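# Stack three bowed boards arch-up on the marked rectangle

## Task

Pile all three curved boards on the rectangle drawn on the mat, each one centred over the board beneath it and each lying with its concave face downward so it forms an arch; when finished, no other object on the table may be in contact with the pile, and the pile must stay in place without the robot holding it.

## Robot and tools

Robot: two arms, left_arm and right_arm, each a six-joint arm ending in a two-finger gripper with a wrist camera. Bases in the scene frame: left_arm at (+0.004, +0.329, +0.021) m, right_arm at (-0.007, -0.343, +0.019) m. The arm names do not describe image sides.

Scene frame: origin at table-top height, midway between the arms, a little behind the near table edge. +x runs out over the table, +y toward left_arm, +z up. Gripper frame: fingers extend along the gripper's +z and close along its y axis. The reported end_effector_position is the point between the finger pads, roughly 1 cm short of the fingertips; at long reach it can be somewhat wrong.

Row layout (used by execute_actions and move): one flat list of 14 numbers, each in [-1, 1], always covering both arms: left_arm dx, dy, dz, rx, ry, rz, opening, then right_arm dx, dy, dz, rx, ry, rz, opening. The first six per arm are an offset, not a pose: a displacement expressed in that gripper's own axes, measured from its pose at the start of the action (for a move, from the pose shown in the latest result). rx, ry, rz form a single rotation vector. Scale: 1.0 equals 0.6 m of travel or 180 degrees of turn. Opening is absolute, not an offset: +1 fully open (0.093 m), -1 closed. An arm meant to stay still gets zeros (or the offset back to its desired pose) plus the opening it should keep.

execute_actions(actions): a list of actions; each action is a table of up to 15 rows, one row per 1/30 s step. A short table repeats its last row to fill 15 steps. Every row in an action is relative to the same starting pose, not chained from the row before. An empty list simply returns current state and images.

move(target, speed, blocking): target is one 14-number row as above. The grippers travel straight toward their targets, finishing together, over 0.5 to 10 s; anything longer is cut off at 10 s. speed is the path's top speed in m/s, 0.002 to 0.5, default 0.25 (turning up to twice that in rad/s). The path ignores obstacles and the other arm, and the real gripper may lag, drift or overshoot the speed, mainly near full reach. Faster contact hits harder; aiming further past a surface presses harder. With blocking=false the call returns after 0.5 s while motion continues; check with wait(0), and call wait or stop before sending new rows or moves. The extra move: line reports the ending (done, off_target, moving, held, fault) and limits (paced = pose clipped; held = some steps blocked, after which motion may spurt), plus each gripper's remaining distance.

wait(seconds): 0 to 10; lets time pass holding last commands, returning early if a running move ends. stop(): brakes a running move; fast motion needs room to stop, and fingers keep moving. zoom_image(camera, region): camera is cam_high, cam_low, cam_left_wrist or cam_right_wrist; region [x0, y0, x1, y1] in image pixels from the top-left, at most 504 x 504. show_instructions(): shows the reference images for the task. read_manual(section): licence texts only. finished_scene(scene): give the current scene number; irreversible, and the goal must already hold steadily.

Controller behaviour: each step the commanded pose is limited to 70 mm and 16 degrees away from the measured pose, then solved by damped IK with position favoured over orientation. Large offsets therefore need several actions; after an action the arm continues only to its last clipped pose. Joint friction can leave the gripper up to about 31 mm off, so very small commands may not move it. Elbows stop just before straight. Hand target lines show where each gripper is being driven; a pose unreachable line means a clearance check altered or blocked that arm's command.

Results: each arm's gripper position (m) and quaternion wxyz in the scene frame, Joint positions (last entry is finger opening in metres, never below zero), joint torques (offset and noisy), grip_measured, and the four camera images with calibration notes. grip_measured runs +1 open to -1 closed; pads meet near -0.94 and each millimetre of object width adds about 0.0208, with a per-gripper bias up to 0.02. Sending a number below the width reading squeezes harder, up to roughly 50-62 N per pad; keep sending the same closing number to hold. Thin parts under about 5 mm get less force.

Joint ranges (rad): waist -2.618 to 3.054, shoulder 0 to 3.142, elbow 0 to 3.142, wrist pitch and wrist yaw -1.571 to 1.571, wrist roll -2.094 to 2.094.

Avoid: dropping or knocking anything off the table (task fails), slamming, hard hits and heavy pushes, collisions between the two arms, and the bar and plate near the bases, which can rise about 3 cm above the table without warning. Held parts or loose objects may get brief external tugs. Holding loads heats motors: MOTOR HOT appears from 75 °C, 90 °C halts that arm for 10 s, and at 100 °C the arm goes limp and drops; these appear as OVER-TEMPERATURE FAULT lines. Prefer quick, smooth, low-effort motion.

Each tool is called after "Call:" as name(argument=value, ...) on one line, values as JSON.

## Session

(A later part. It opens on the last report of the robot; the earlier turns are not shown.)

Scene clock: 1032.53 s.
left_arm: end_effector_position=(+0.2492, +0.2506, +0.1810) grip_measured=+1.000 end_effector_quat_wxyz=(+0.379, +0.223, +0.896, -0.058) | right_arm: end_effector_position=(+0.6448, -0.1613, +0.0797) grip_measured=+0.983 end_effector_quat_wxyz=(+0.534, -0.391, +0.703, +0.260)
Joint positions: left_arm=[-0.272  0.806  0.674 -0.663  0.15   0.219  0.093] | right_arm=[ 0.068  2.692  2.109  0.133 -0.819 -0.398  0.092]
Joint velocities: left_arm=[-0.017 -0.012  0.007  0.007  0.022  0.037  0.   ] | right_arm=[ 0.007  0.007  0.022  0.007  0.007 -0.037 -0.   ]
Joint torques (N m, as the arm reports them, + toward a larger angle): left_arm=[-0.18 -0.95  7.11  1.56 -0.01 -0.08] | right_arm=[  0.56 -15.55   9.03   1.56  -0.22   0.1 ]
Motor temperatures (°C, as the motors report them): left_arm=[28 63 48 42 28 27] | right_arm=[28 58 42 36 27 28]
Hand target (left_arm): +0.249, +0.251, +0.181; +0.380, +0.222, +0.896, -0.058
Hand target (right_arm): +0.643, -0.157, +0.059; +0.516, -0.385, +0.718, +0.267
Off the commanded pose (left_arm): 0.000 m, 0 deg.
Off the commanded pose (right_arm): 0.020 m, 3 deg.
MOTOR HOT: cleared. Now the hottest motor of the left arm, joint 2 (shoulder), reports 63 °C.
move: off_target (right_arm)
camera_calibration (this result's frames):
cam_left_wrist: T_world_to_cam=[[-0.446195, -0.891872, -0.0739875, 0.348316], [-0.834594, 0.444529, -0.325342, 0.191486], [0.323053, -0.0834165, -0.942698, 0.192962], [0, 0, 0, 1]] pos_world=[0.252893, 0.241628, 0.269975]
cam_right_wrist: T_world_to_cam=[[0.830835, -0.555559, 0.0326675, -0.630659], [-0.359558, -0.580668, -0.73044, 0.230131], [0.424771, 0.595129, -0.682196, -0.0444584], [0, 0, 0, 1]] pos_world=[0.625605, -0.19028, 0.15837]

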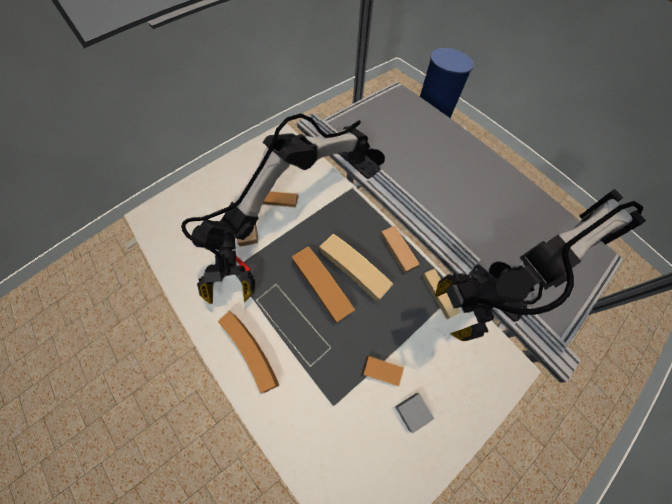

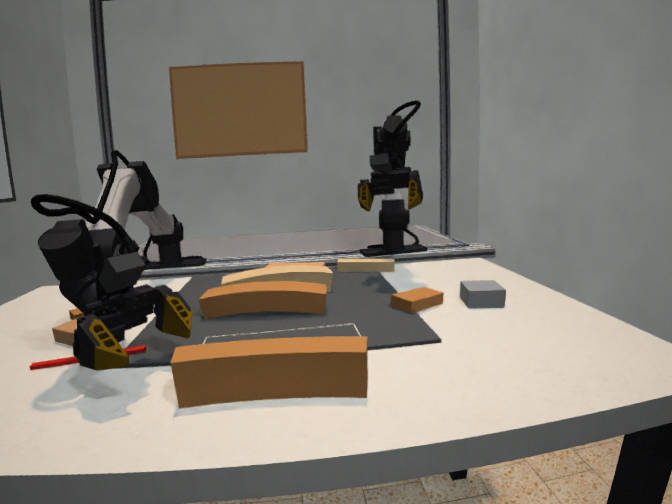

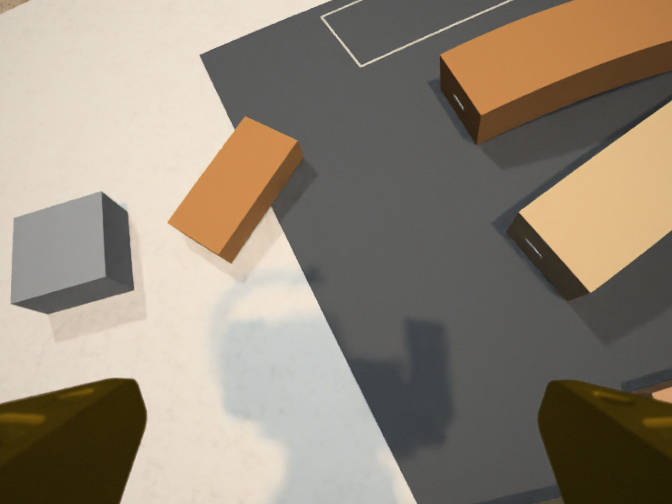

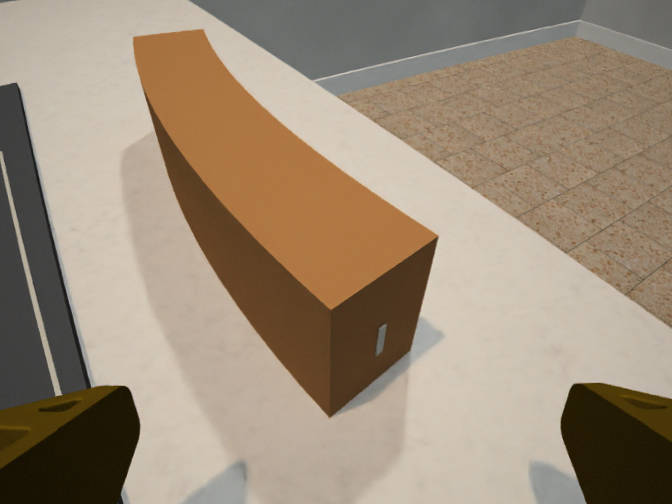

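Call:
move(target=[0,0,0,0,0,0,1,0.07,0,0.02,0,0,0,1], speed=0.05)

Call:
move(target=[0,0,0,0,0,0,1,-0.03,0,0.14,0,0,0,1], speed=0.04)

Scene clock: 1035.67 s.
left_arm: end_effector_position=(+0.2492, +0.2506, +0.1810) grip_measured=+1.000 end_effector_quat_wxyz=(+0.379, +0.223, +0.896, -0.058) | right_arm: end_effector_position=(+0.6476, -0.1609, +0.0539) grip_measured=+0.983 end_effector_quat_wxyz=(+0.542, -0.393, +0.697, +0.257)
Joint positions: left_arm=[-0.272  0.806  0.674 -0.663  0.15   0.219  0.093] | right_arm=[ 0.068  2.754  2.111  0.214 -0.819 -0.398  0.092]
Joint velocities: left_arm=[-0.002  0.022 -0.017 -0.022  0.066 -0.022  0.   ] | right_arm=[-0.007 -0.017 -0.007  0.081 -0.066  0.022 -0.   ]
Joint torques (N m, as the arm reports them, + toward a larger angle): left_arm=[ 0.04 -0.97  7.09  1.49 -0.01 -0.09] | right_arm=[ -0.27 -15.65   7.51   1.88  -0.33  -0.03]
Motor temperatures (°C, as the motors report them): left_arm=[28 62 48 42 28 27] | right_arm=[28 59 42 36 27 28]
Hand target (left_arm): +0.249, +0.251, +0.181; +0.379, +0.223, +0.896, -0.058
Hand target (right_arm): +0.646, -0.164, +0.036; +0.534, -0.391, +0.703, +0.260
Off the commanded pose (left_arm): 0.000 m, 0 deg.
Off the commanded pose (right_arm): 0.018 m, 1 deg.
move: off_target (right_arm)
camera_calibration (this result's frames):
cam_left_wrist: T_world_to_cam=[[-0.446195, -0.891872, -0.0739875, 0.348316], [-0.834594, 0.444529, -0.325342, 0.191486], [0.323053, -0.0834165, -0.942698, 0.192962], [0, 0, 0, 1]] pos_world=[0.252893, 0.241628, 0.269975]
cam_right_wrist: T_world_to_cam=[[0.82992, -0.555728, 0.0489872, -0.632212], [-0.34427, -0.579261, -0.738874, 0.203319], [0.438989, 0.596341, -0.672061, -0.0729845], [0, 0, 0, 1]] pos_world=[0.626721, -0.190039, 0.132147]

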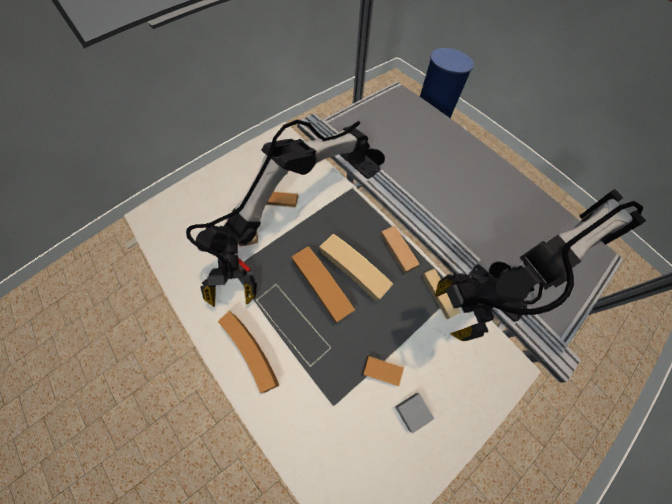

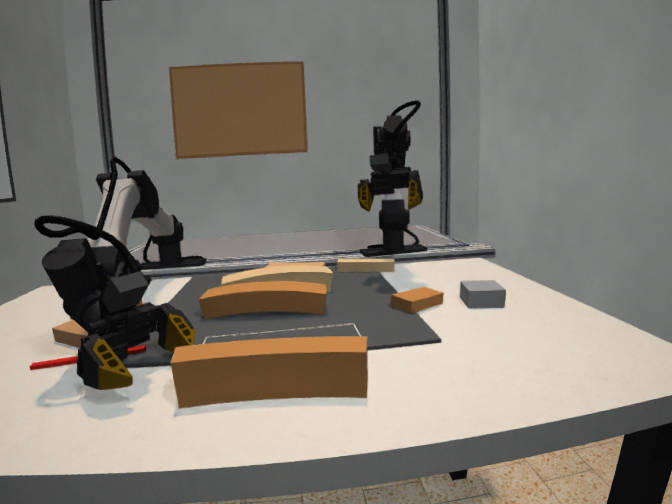

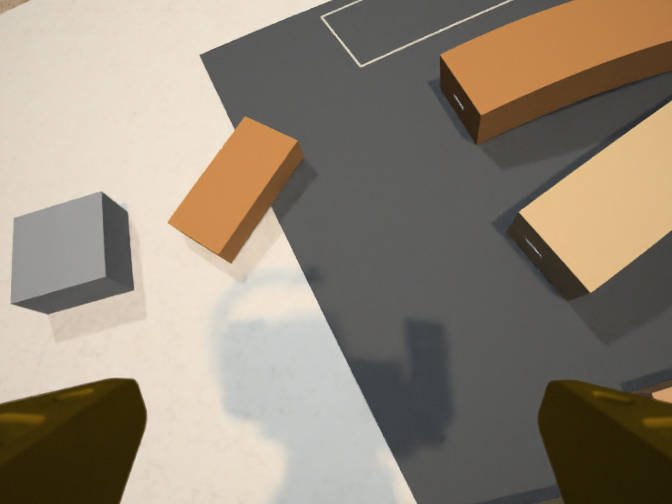

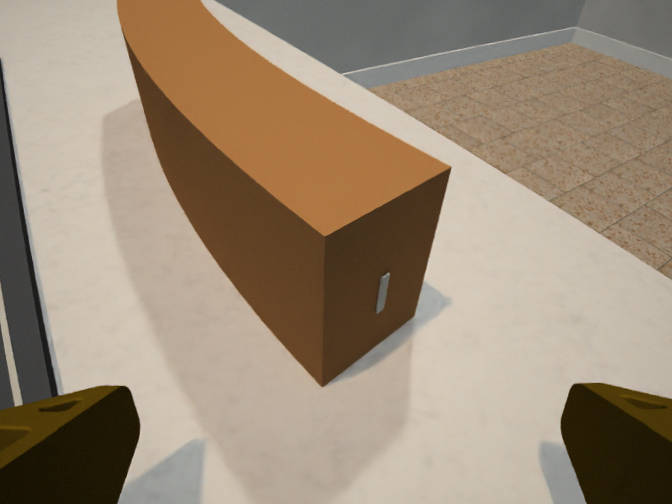

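Scene clock: 1038.23 s.
left_arm: end_effector_position=(+0.2492, +0.2506, +0.1810) grip_measured=+1.000 end_effector_quat_wxyz=(+0.379, +0.223, +0.896, -0.058) | right_arm: end_effector_position=(+0.6908, -0.0962, +0.0719) grip_measured=+0.983 end_effector_quat_wxyz=(+0.575, -0.374, +0.688, +0.238)
Joint positions: left_arm=[-0.272  0.806  0.674 -0.663  0.15   0.219  0.093] | right_arm=[ 0.177  3.1    2.816 -0.012 -0.67  -0.299  0.092]
Joint velocities: left_arm=[-0.007  0.002 -0.017  0.007  0.007  0.007  0.   ] | right_arm=[ 0.007  0.007  0.012  0.007 -0.022 -0.066 -0.002]
Joint torques (N m, as the arm reports them, + toward a larger angle): left_arm=[-0.16 -0.96  7.06  1.54 -0.01 -0.08] | right_arm=[  0.94 -17.02   8.1    2.03   0.19   0.12]
Motor temperatures (°C, as the motors report them): left_arm=[28 61 48 42 28 27] | right_arm=[28 60 42 36 27 28]
Hand target (left_arm): +0.249, +0.251, +0.181; +0.379, +0.223, +0.896, -0.058
Hand target (right_arm): +0.690, -0.092, +0.048; +0.567, -0.366, +0.700, +0.233
Off the commanded pose (left_arm): 0.000 m, 0 deg.
Off the commanded pose (right_arm): 0.026 m, 5 deg.
joint sent to its limit (right arm) — the command would take joint 2 (shoulder) past its upper limit, so that joint was sent only as far as its limit.
move: off_target (right_arm)
camera_calibration (this result's frames):
cam_left_wrist: T_world_to_cam=[[-0.446195, -0.891872, -0.0739875, 0.348316], [-0.834594, 0.444529, -0.325342, 0.191486], [0.323053, -0.0834165, -0.942698, 0.192962], [0, 0, 0, 1]] pos_world=[0.252893, 0.241628, 0.269975]
cam_right_wrist: T_world_to_cam=[[0.792968, -0.603284, 0.0851479, -0.614624], [-0.329108, -0.541748, -0.773432, 0.264602], [0.512728, 0.585284, -0.628134, -0.173572], [0, 0, 0, 1]] pos_world=[0.663455, -0.125857, 0.147959]

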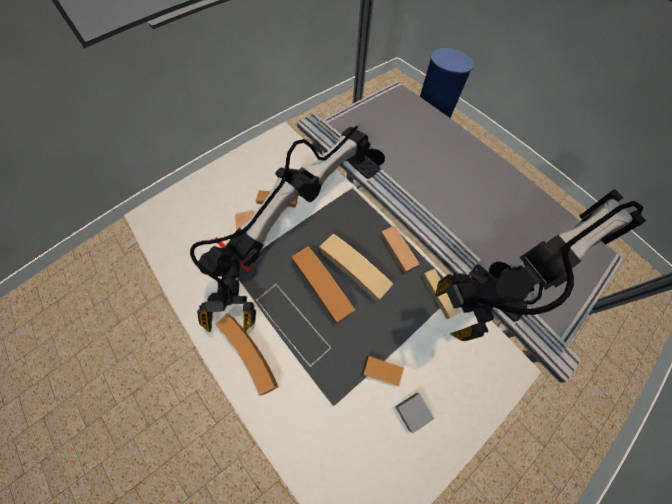

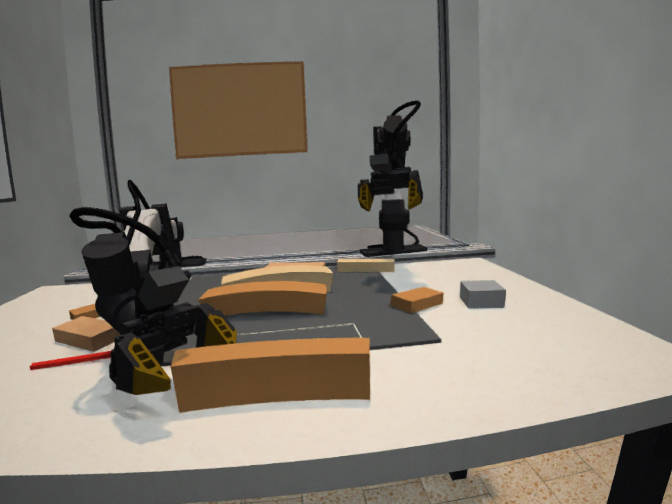

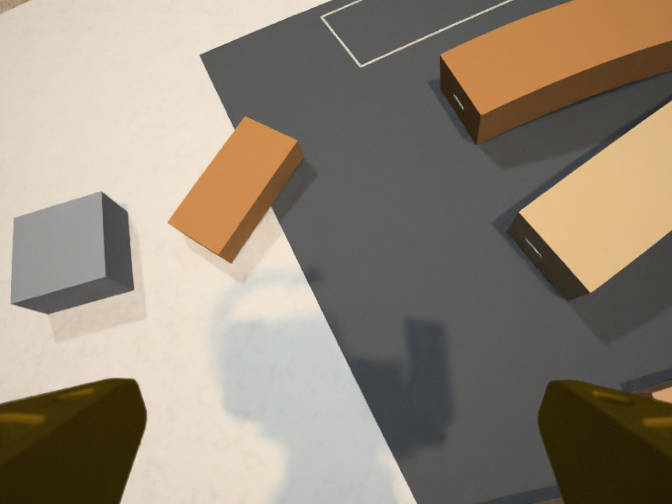

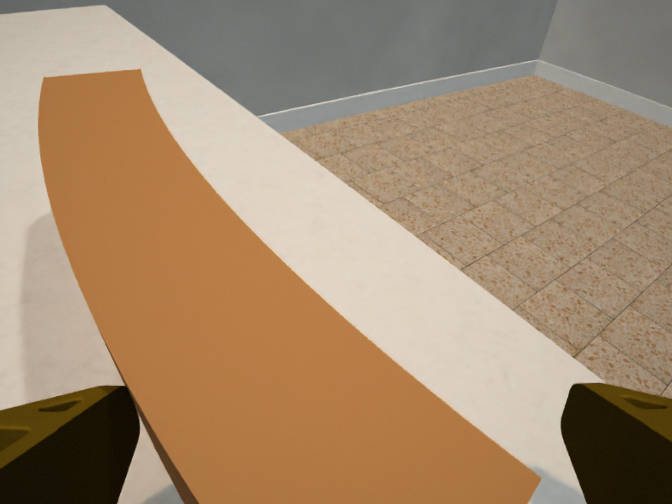

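Call:
move(target=[0,0,0,0,0,0,1,0.02,0.11,0.0,0,0,0,1], speed=0.04)

Scene clock: 1042.40 s.
left_arm: end_effector_position=(+0.2492, +0.2506, +0.1810) grip_measured=+1.000 end_effector_quat_wxyz=(+0.379, +0.223, +0.896, -0.058) | right_arm: end_effector_position=(+0.6547, -0.0796, +0.0628) grip_measured=+0.983 end_effector_quat_wxyz=(+0.591, -0.361, +0.688, +0.217)
Joint positions: left_arm=[-0.272  0.806  0.674 -0.663  0.15   0.219  0.093] | right_arm=[ 0.23   2.795  2.123  0.422 -0.57  -0.273  0.092]
Joint velocities: left_arm=[ 0.007 -0.002  0.007 -0.037 -0.007 -0.007  0.   ] | right_arm=[-0.002  0.012 -0.002  0.022 -0.022  0.051 -0.   ]
Joint torques (N m, as the arm reports them, + toward a larger angle): left_arm=[-0.02 -0.87  6.89  1.54 -0.02 -0.11] | right_arm=[  2.3  -18.67   5.95   1.92  -0.41   0.13]
Motor temperatures (°C, as the motors report them): left_arm=[28 59 48 42 28 27] | right_arm=[28 63 42 37 27 28]
Hand target (left_arm): +0.249, +0.251, +0.181; +0.379, +0.223, +0.896, -0.058
Hand target (right_arm): +0.640, -0.059, +0.053; +0.575, -0.374, +0.688, +0.238
Off the commanded pose (left_arm): 0.000 m, 0 deg.
Off the commanded pose (right_arm): 0.028 m, 3 deg.
move: off_target (right_arm)
camera_calibration (this result's frames):
cam_left_wrist: T_world_to_cam=[[-0.446195, -0.891872, -0.0739875, 0.348316], [-0.834594, 0.444529, -0.325342, 0.191486], [0.323053, -0.0834165, -0.942698, 0.192962], [0, 0, 0, 1]] pos_world=[0.252893, 0.241628, 0.269975]
cam_right_wrist: T_world_to_cam=[[0.758909, -0.641971, 0.109226, -0.557547], [-0.331452, -0.525182, -0.783788, 0.258153], [0.560532, 0.558621, -0.611348, -0.205016], [0, 0, 0, 1]] pos_world=[0.623611, -0.107825, 0.137899]

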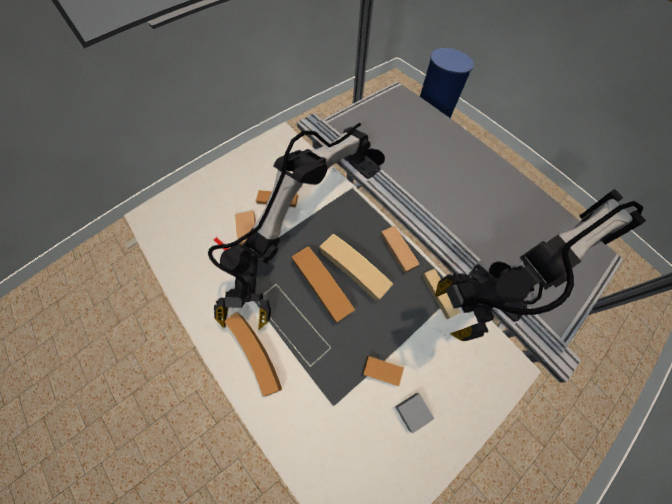

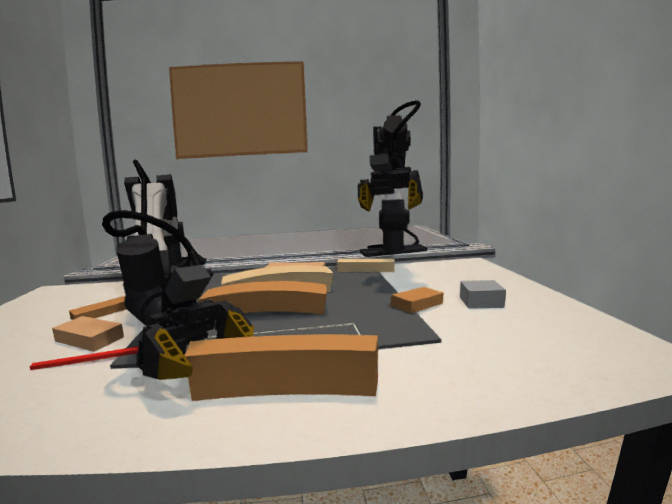

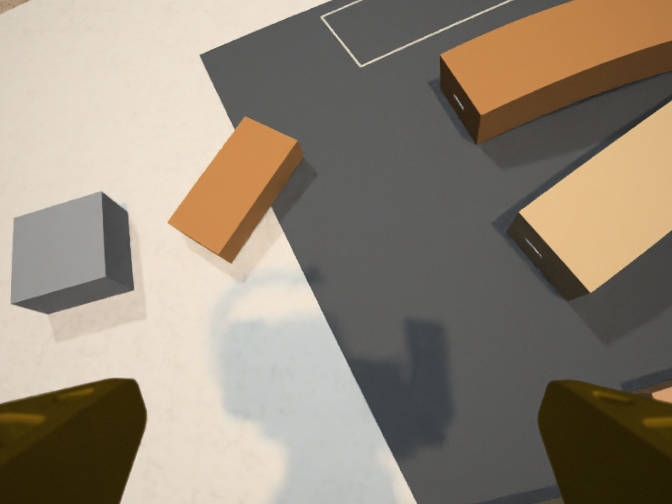

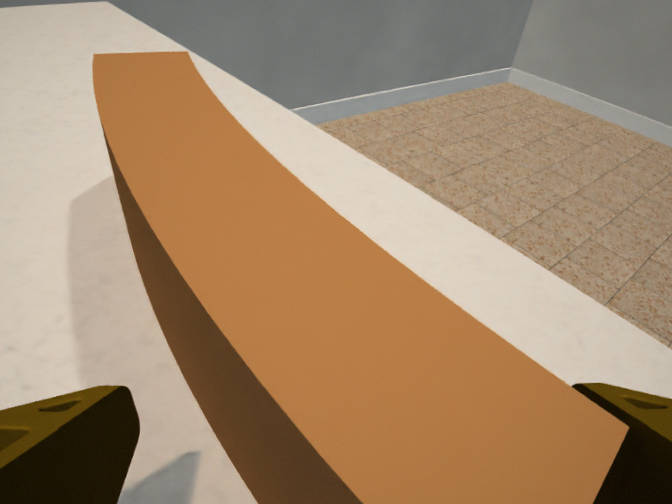

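Call:
move(target=[0,0,0,0,0,0,1,0.0,-0.03,0.03,-0.105,-0.011,-0.03,1], speed=0.05)

Call:
move(target=[0,0,0,0,0,0,1,0.01,0.1,0.02,0,0,0,1], speed=0.04)

Scene clock: 1049.57 s.
left_arm: end_effector_position=(+0.2492, +0.2506, +0.1810) grip_measured=+1.000 end_effector_quat_wxyz=(+0.379, +0.223, +0.896, -0.058) | right_arm: end_effector_position=(+0.6753, -0.0746, +0.0897) grip_measured=+0.983 end_effector_quat_wxyz=(+0.598, -0.436, +0.622, +0.254)
Joint positions: left_arm=[-0.272  0.806  0.674 -0.663  0.15   0.219  0.093] | right_arm=[ 0.19   3.101  2.822  0.052 -0.789 -0.377  0.092]
Joint velocities: left_arm=[ 0.002  0.012 -0.012  0.007 -0.081 -0.007  0.   ] | right_arm=[-0.007  0.002 -0.002 -0.022  0.022  0.037  0.   ]
Joint torques (N m, as the arm reports them, + toward a larger angle): left_arm=[ 0.09 -0.71  7.19  1.53 -0.04 -0.09] | right_arm=[ -0.41 -16.82   7.63   1.88  -0.01   0.  ]
Motor temperatures (°C, as the motors report them): left_arm=[28 57 48 42 28 27] | right_arm=[28 66 42 38 27 28]
Hand target (left_arm): +0.249, +0.251, +0.181; +0.379, +0.223, +0.896, -0.058
Hand target (right_arm): +0.676, -0.079, +0.061; +0.586, -0.431, +0.638, +0.253
Off the commanded pose (left_arm): 0.000 m, 0 deg.
Off the commanded pose (right_arm): 0.029 m, 10 deg.
joint sent to its limit (right arm) — the command would take joint 2 (shoulder) past its upper limit, so that joint was sent only as far as its limit.
move: off_target (right_arm)
camera_calibration (this result's frames):
cam_left_wrist: T_world_to_cam=[[-0.446195, -0.891872, -0.0739875, 0.348316], [-0.834594, 0.444529, -0.325342, 0.191486], [0.323053, -0.0834165, -0.942698, 0.192962], [0, 0, 0, 1]] pos_world=[0.252893, 0.241628, 0.269975]
cam_right_wrist: T_world_to_cam=[[0.853733, -0.48567, 0.187788, -0.632347], [-0.151121, -0.576214, -0.803206, 0.164868], [0.498299, 0.657345, -0.565328, -0.157662], [0, 0, 0, 1]] pos_world=[0.643334, -0.108475, 0.162039]

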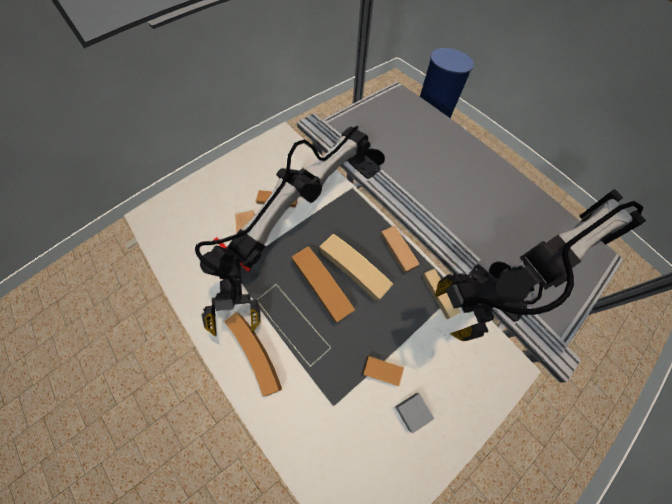

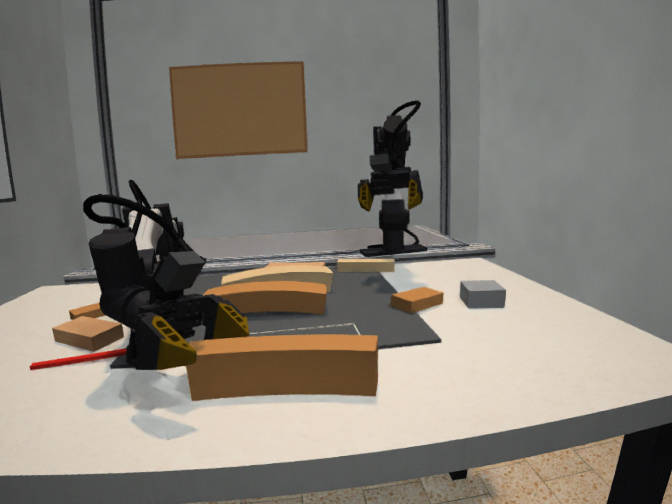

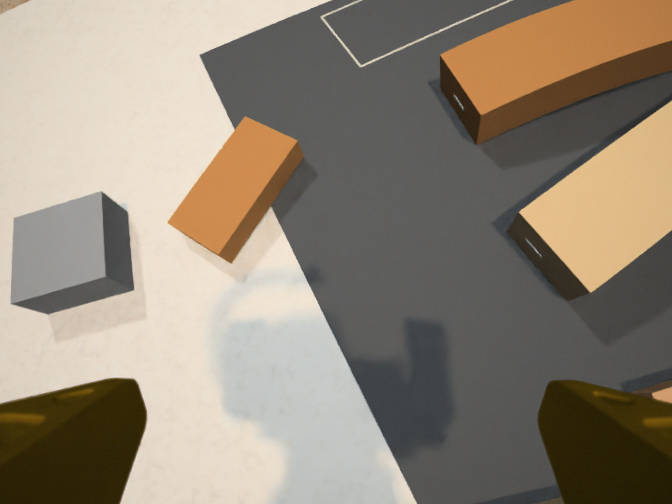

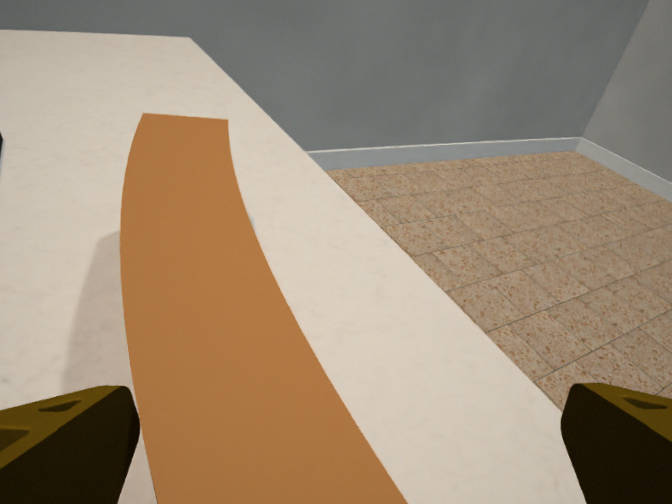

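Scene clock: 1051.43 s.
left_arm: end_effector_position=(+0.2492, +0.2506, +0.1810) grip_measured=+1.000 end_effector_quat_wxyz=(+0.379, +0.223, +0.896, -0.058) | right_arm: end_effector_position=(+0.6465, -0.0547, +0.0789) grip_measured=+0.983 end_effector_quat_wxyz=(+0.613, -0.427, +0.621, +0.235)
Joint positions: left_arm=[-0.272  0.806  0.674 -0.663  0.15   0.219  0.093] | right_arm=[ 0.243  2.842  2.219  0.439 -0.695 -0.36   0.092]
Joint velocities: left_arm=[ 0.002  0.012 -0.012 -0.037 -0.022 -0.037  0.   ] | right_arm=[-0.017  0.002  0.002  0.022 -0.037 -0.007  0.   ]
Joint torques (N m, as the arm reports them, + toward a larger angle): left_arm=[-0.14 -0.96  7.06  1.52  0.03 -0.12] | right_arm=[  2.02 -18.97   6.13   1.93  -0.33   0.03]
Motor temperatures (°C, as the motors report them): left_arm=[28 57 48 42 28 27] | right_arm=[28 67 42 38 27 28]
Hand target (left_arm): +0.249, +0.251, +0.181; +0.379, +0.223, +0.896, -0.058
Hand target (right_arm): +0.633, -0.037, +0.070; +0.598, -0.436, +0.622, +0.255
Off the commanded pose (left_arm): 0.000 m, 0 deg.
Off the commanded pose (right_arm): 0.025 m, 3 deg.
move: off_target (right_arm)
camera_calibration (this result's frames):
cam_left_wrist: T_world_to_cam=[[-0.446195, -0.891872, -0.0739875, 0.348316], [-0.834594, 0.444529, -0.325342, 0.191486], [0.323053, -0.0834165, -0.942698, 0.192962], [0, 0, 0, 1]] pos_world=[0.252893, 0.241628, 0.269975]
cam_right_wrist: T_world_to_cam=[[0.826209, -0.520826, 0.214753, -0.582293], [-0.148615, -0.569192, -0.808662, 0.162505], [0.543407, 0.636208, -0.547674, -0.194132], [0, 0, 0, 1]] pos_world=[0.610739, -0.0872678, 0.150139]

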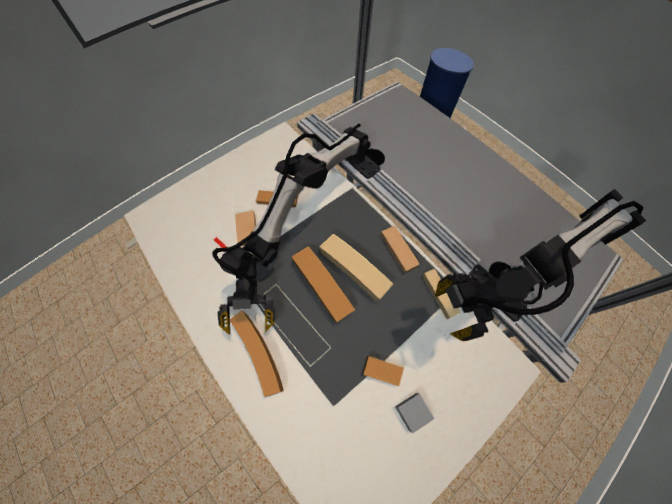

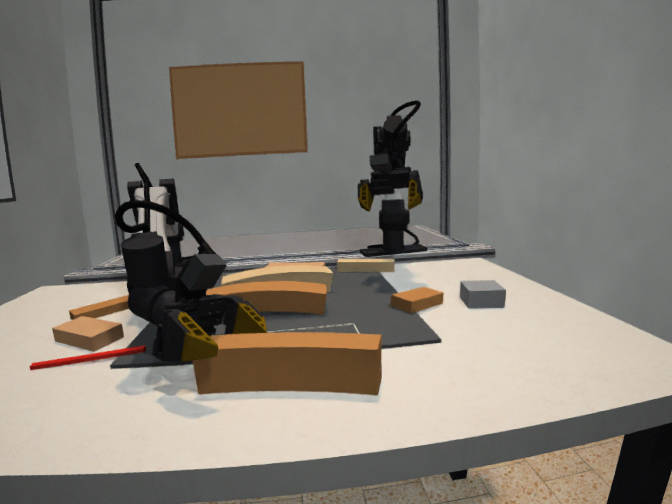

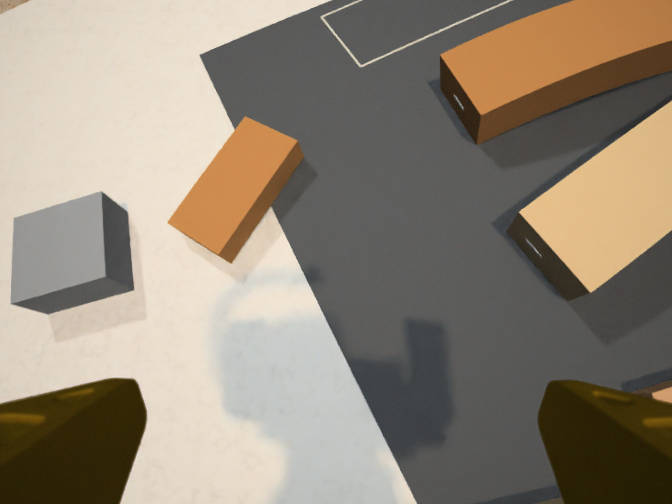

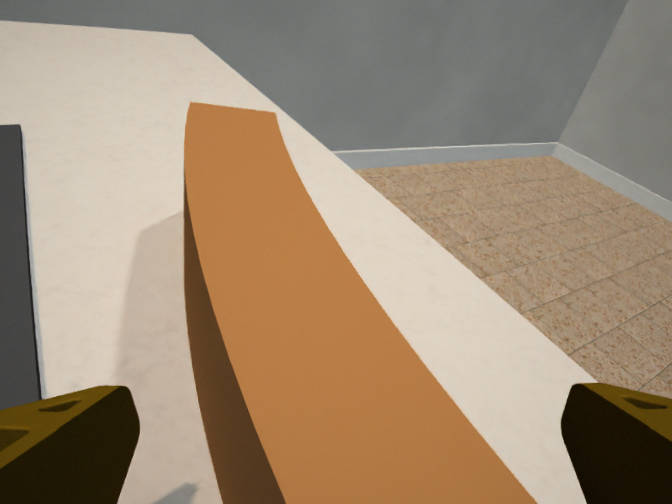

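Call:
move(target=[0,0,0,0,0,0,1,0.07,-0.01,0.01,0,0,0.07,1], speed=0.05)

Call:
move(target=[0,0,0,0,0,0,1,0.02,0.11,-0.02,-0.05,0,-0.012,1], speed=0.04)

Scene clock: 1056.13 s.
left_arm: end_effector_position=(+0.2492, +0.2506, +0.1810) grip_measured=+1.000 end_effector_quat_wxyz=(+0.379, +0.223, +0.896, -0.058) | right_arm: end_effector_position=(+0.6596, -0.0591, +0.0596) grip_measured=+0.983 end_effector_quat_wxyz=(+0.599, -0.361, +0.652, +0.293)
Joint positions: left_arm=[-0.272  0.806  0.674 -0.663  0.15   0.219  0.093] | right_arm=[ 0.231  2.967  2.368  0.447 -0.703 -0.154  0.092]
Joint velocities: left_arm=[ 0.007 -0.012  0.012  0.022 -0.007 -0.022  0.   ] | right_arm=[ 0.012  0.002  0.017 -0.022 -0.007 -0.007 -0.001]
Joint torques (N m, as the arm reports them, + toward a larger angle): left_arm=[-0.05 -1.11  7.    1.55  0.   -0.12] | right_arm=[ -0.8  -16.03   9.06   1.75  -0.21   0.07]
Motor temperatures (°C, as the motors report them): left_arm=[28 55 48 42 28 27] | right_arm=[28 69 42 38 27 28]
Hand target (left_arm): +0.249, +0.251, +0.181; +0.379, +0.223, +0.896, -0.058
Hand target (right_arm): +0.659, -0.064, +0.039; +0.584, -0.356, +0.665, +0.300
Off the commanded pose (left_arm): 0.000 m, 0 deg.
Off the commanded pose (right_arm): 0.021 m, 2 deg.
move: off_target (right_arm)
camera_calibration (this result's frames):
cam_left_wrist: T_world_to_cam=[[-0.446195, -0.891872, -0.0739875, 0.348316], [-0.834594, 0.444529, -0.325342, 0.191486], [0.323053, -0.0834165, -0.942698, 0.192962], [0, 0, 0, 1]] pos_world=[0.252893, 0.241628, 0.269975]
cam_right_wrist: T_world_to_cam=[[0.826837, -0.561454, 0.0333113, -0.583223], [-0.277099, -0.458184, -0.844561, 0.239787], [0.489445, 0.689084, -0.534422, -0.171134], [0, 0, 0, 1]] pos_world=[0.632436, -0.0996603, 0.130485]

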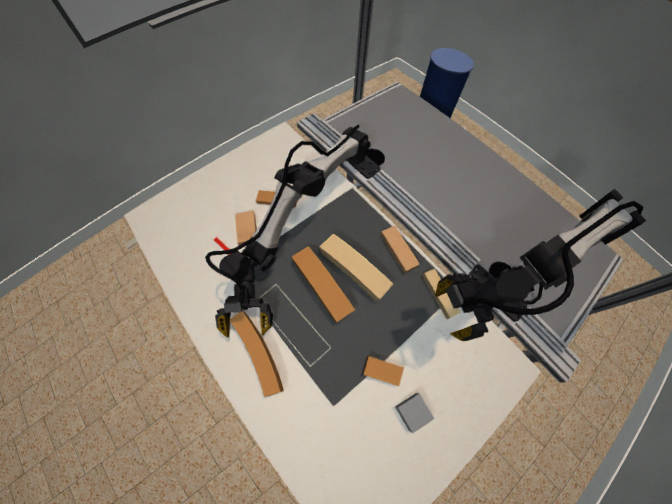

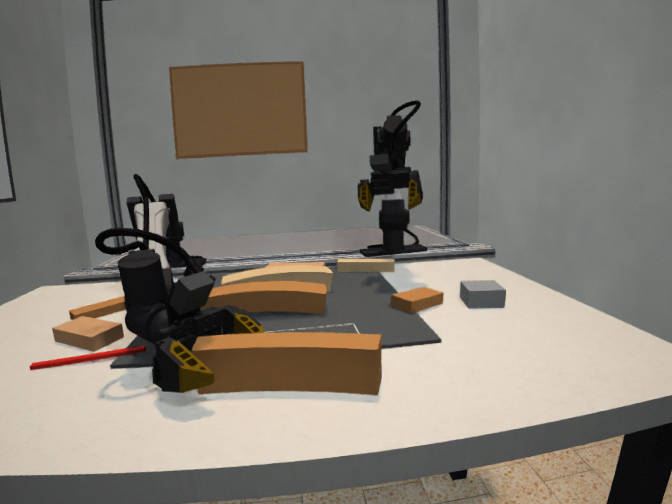

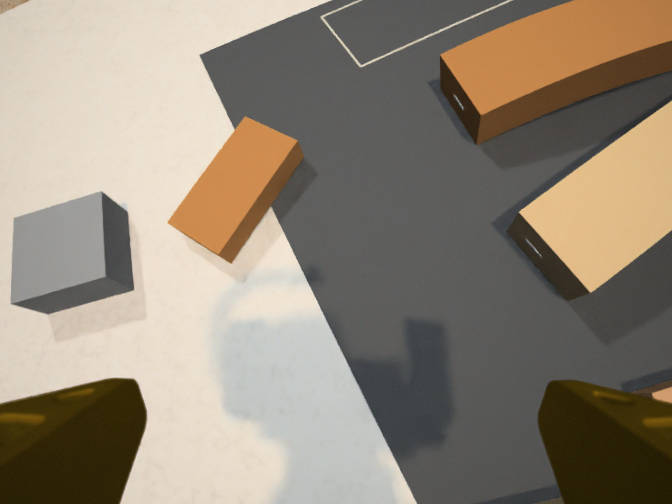

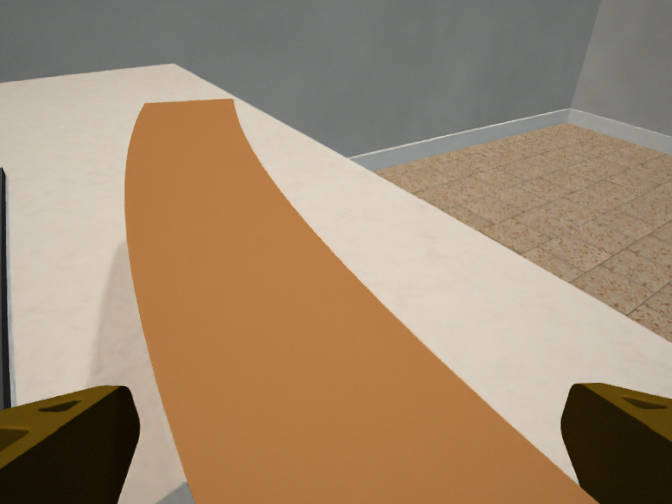

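Scene clock: 1058.57 s.
left_arm: end_effector_position=(+0.2492, +0.2506, +0.1810) grip_measured=+1.000 end_effector_quat_wxyz=(+0.379, +0.223, +0.896, -0.058) | right_arm: end_effector_position=(+0.6161, -0.0491, +0.0535) grip_measured=+0.983 end_effector_quat_wxyz=(+0.591, -0.403, +0.625, +0.312)
Joint positions: left_arm=[-0.272  0.806  0.674 -0.663  0.15   0.219  0.093] | right_arm=[ 0.246  2.831  2.053  0.622 -0.785 -0.202  0.092]
Joint velocities: left_arm=[-0.002 -0.002 -0.017  0.037  0.081 -0.007  0.   ] | right_arm=[-0.007 -0.007 -0.012  0.007  0.007 -0.095  0.   ]
Joint torques (N m, as the arm reports them, + toward a larger angle): left_arm=[-0.06 -0.74  7.12  1.51  0.01 -0.09] | right_arm=[  1.74 -18.43   5.46   1.89  -0.48  -0.06]
Motor temperatures (°C, as the motors report them): left_arm=[28 55 48 42 28 27] | right_arm=[28 71 42 39 27 28]
Hand target (left_arm): +0.249, +0.251, +0.181; +0.379, +0.223, +0.896, -0.058
Hand target (right_arm): +0.600, -0.033, +0.045; +0.574, -0.419, +0.621, +0.332
Off the commanded pose (left_arm): 0.000 m, 0 deg.
Off the commanded pose (right_arm): 0.025 m, 4 deg.
move: off_target (right_arm)
camera_calibration (this result's frames):
cam_left_wrist: T_world_to_cam=[[-0.446195, -0.891872, -0.0739875, 0.348316], [-0.834594, 0.444529, -0.325342, 0.191486], [0.323053, -0.0834165, -0.942698, 0.192962], [0, 0, 0, 1]] pos_world=[0.252893, 0.241628, 0.269975]
cam_right_wrist: T_world_to_cam=[[0.877859, -0.474054, 0.0680908, -0.570434], [-0.201705, -0.49492, -0.845204, 0.178974], [0.434372, 0.728236, -0.530089, -0.124391], [0, 0, 0, 1]] pos_world=[0.590893, -0.0912529, 0.124173]

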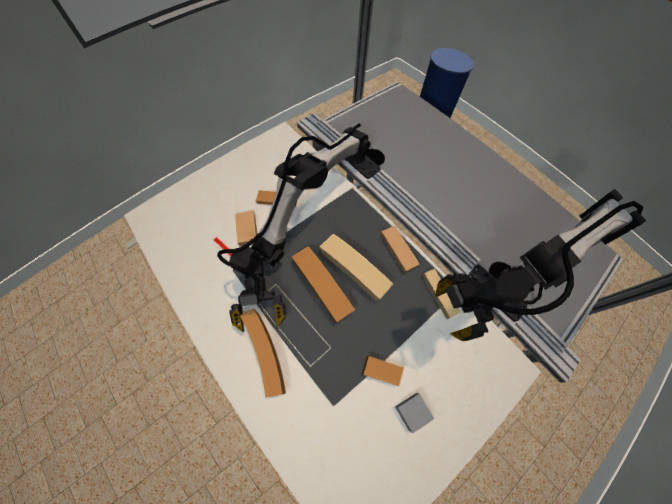

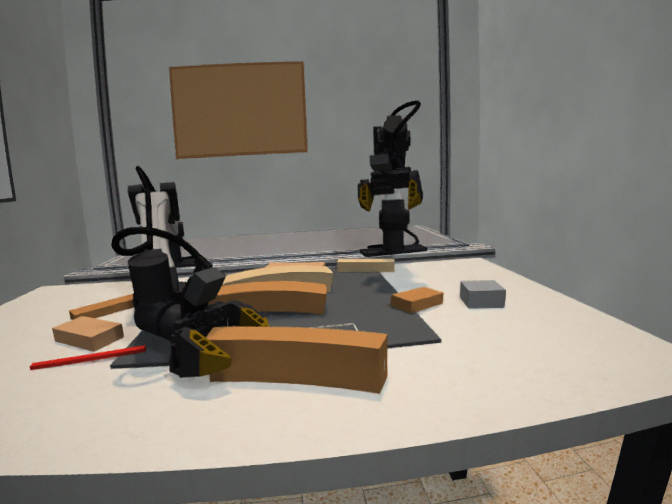

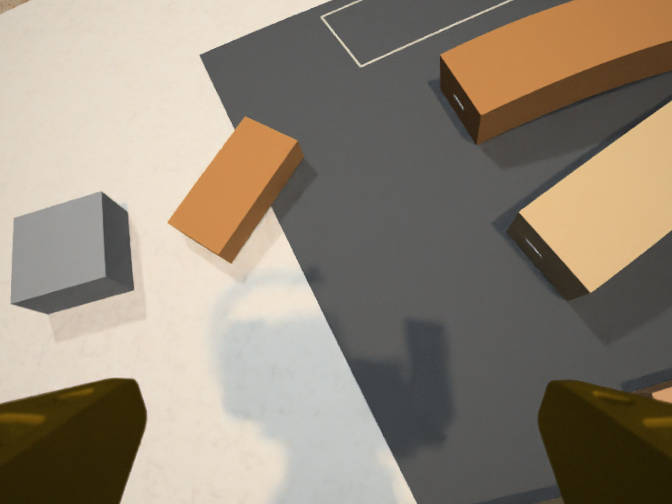

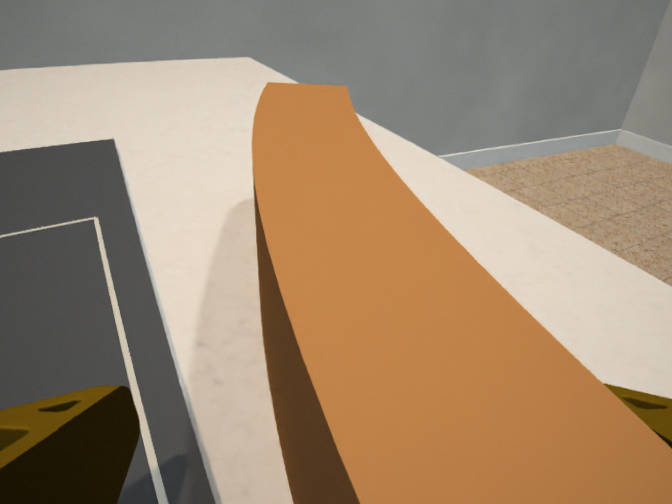

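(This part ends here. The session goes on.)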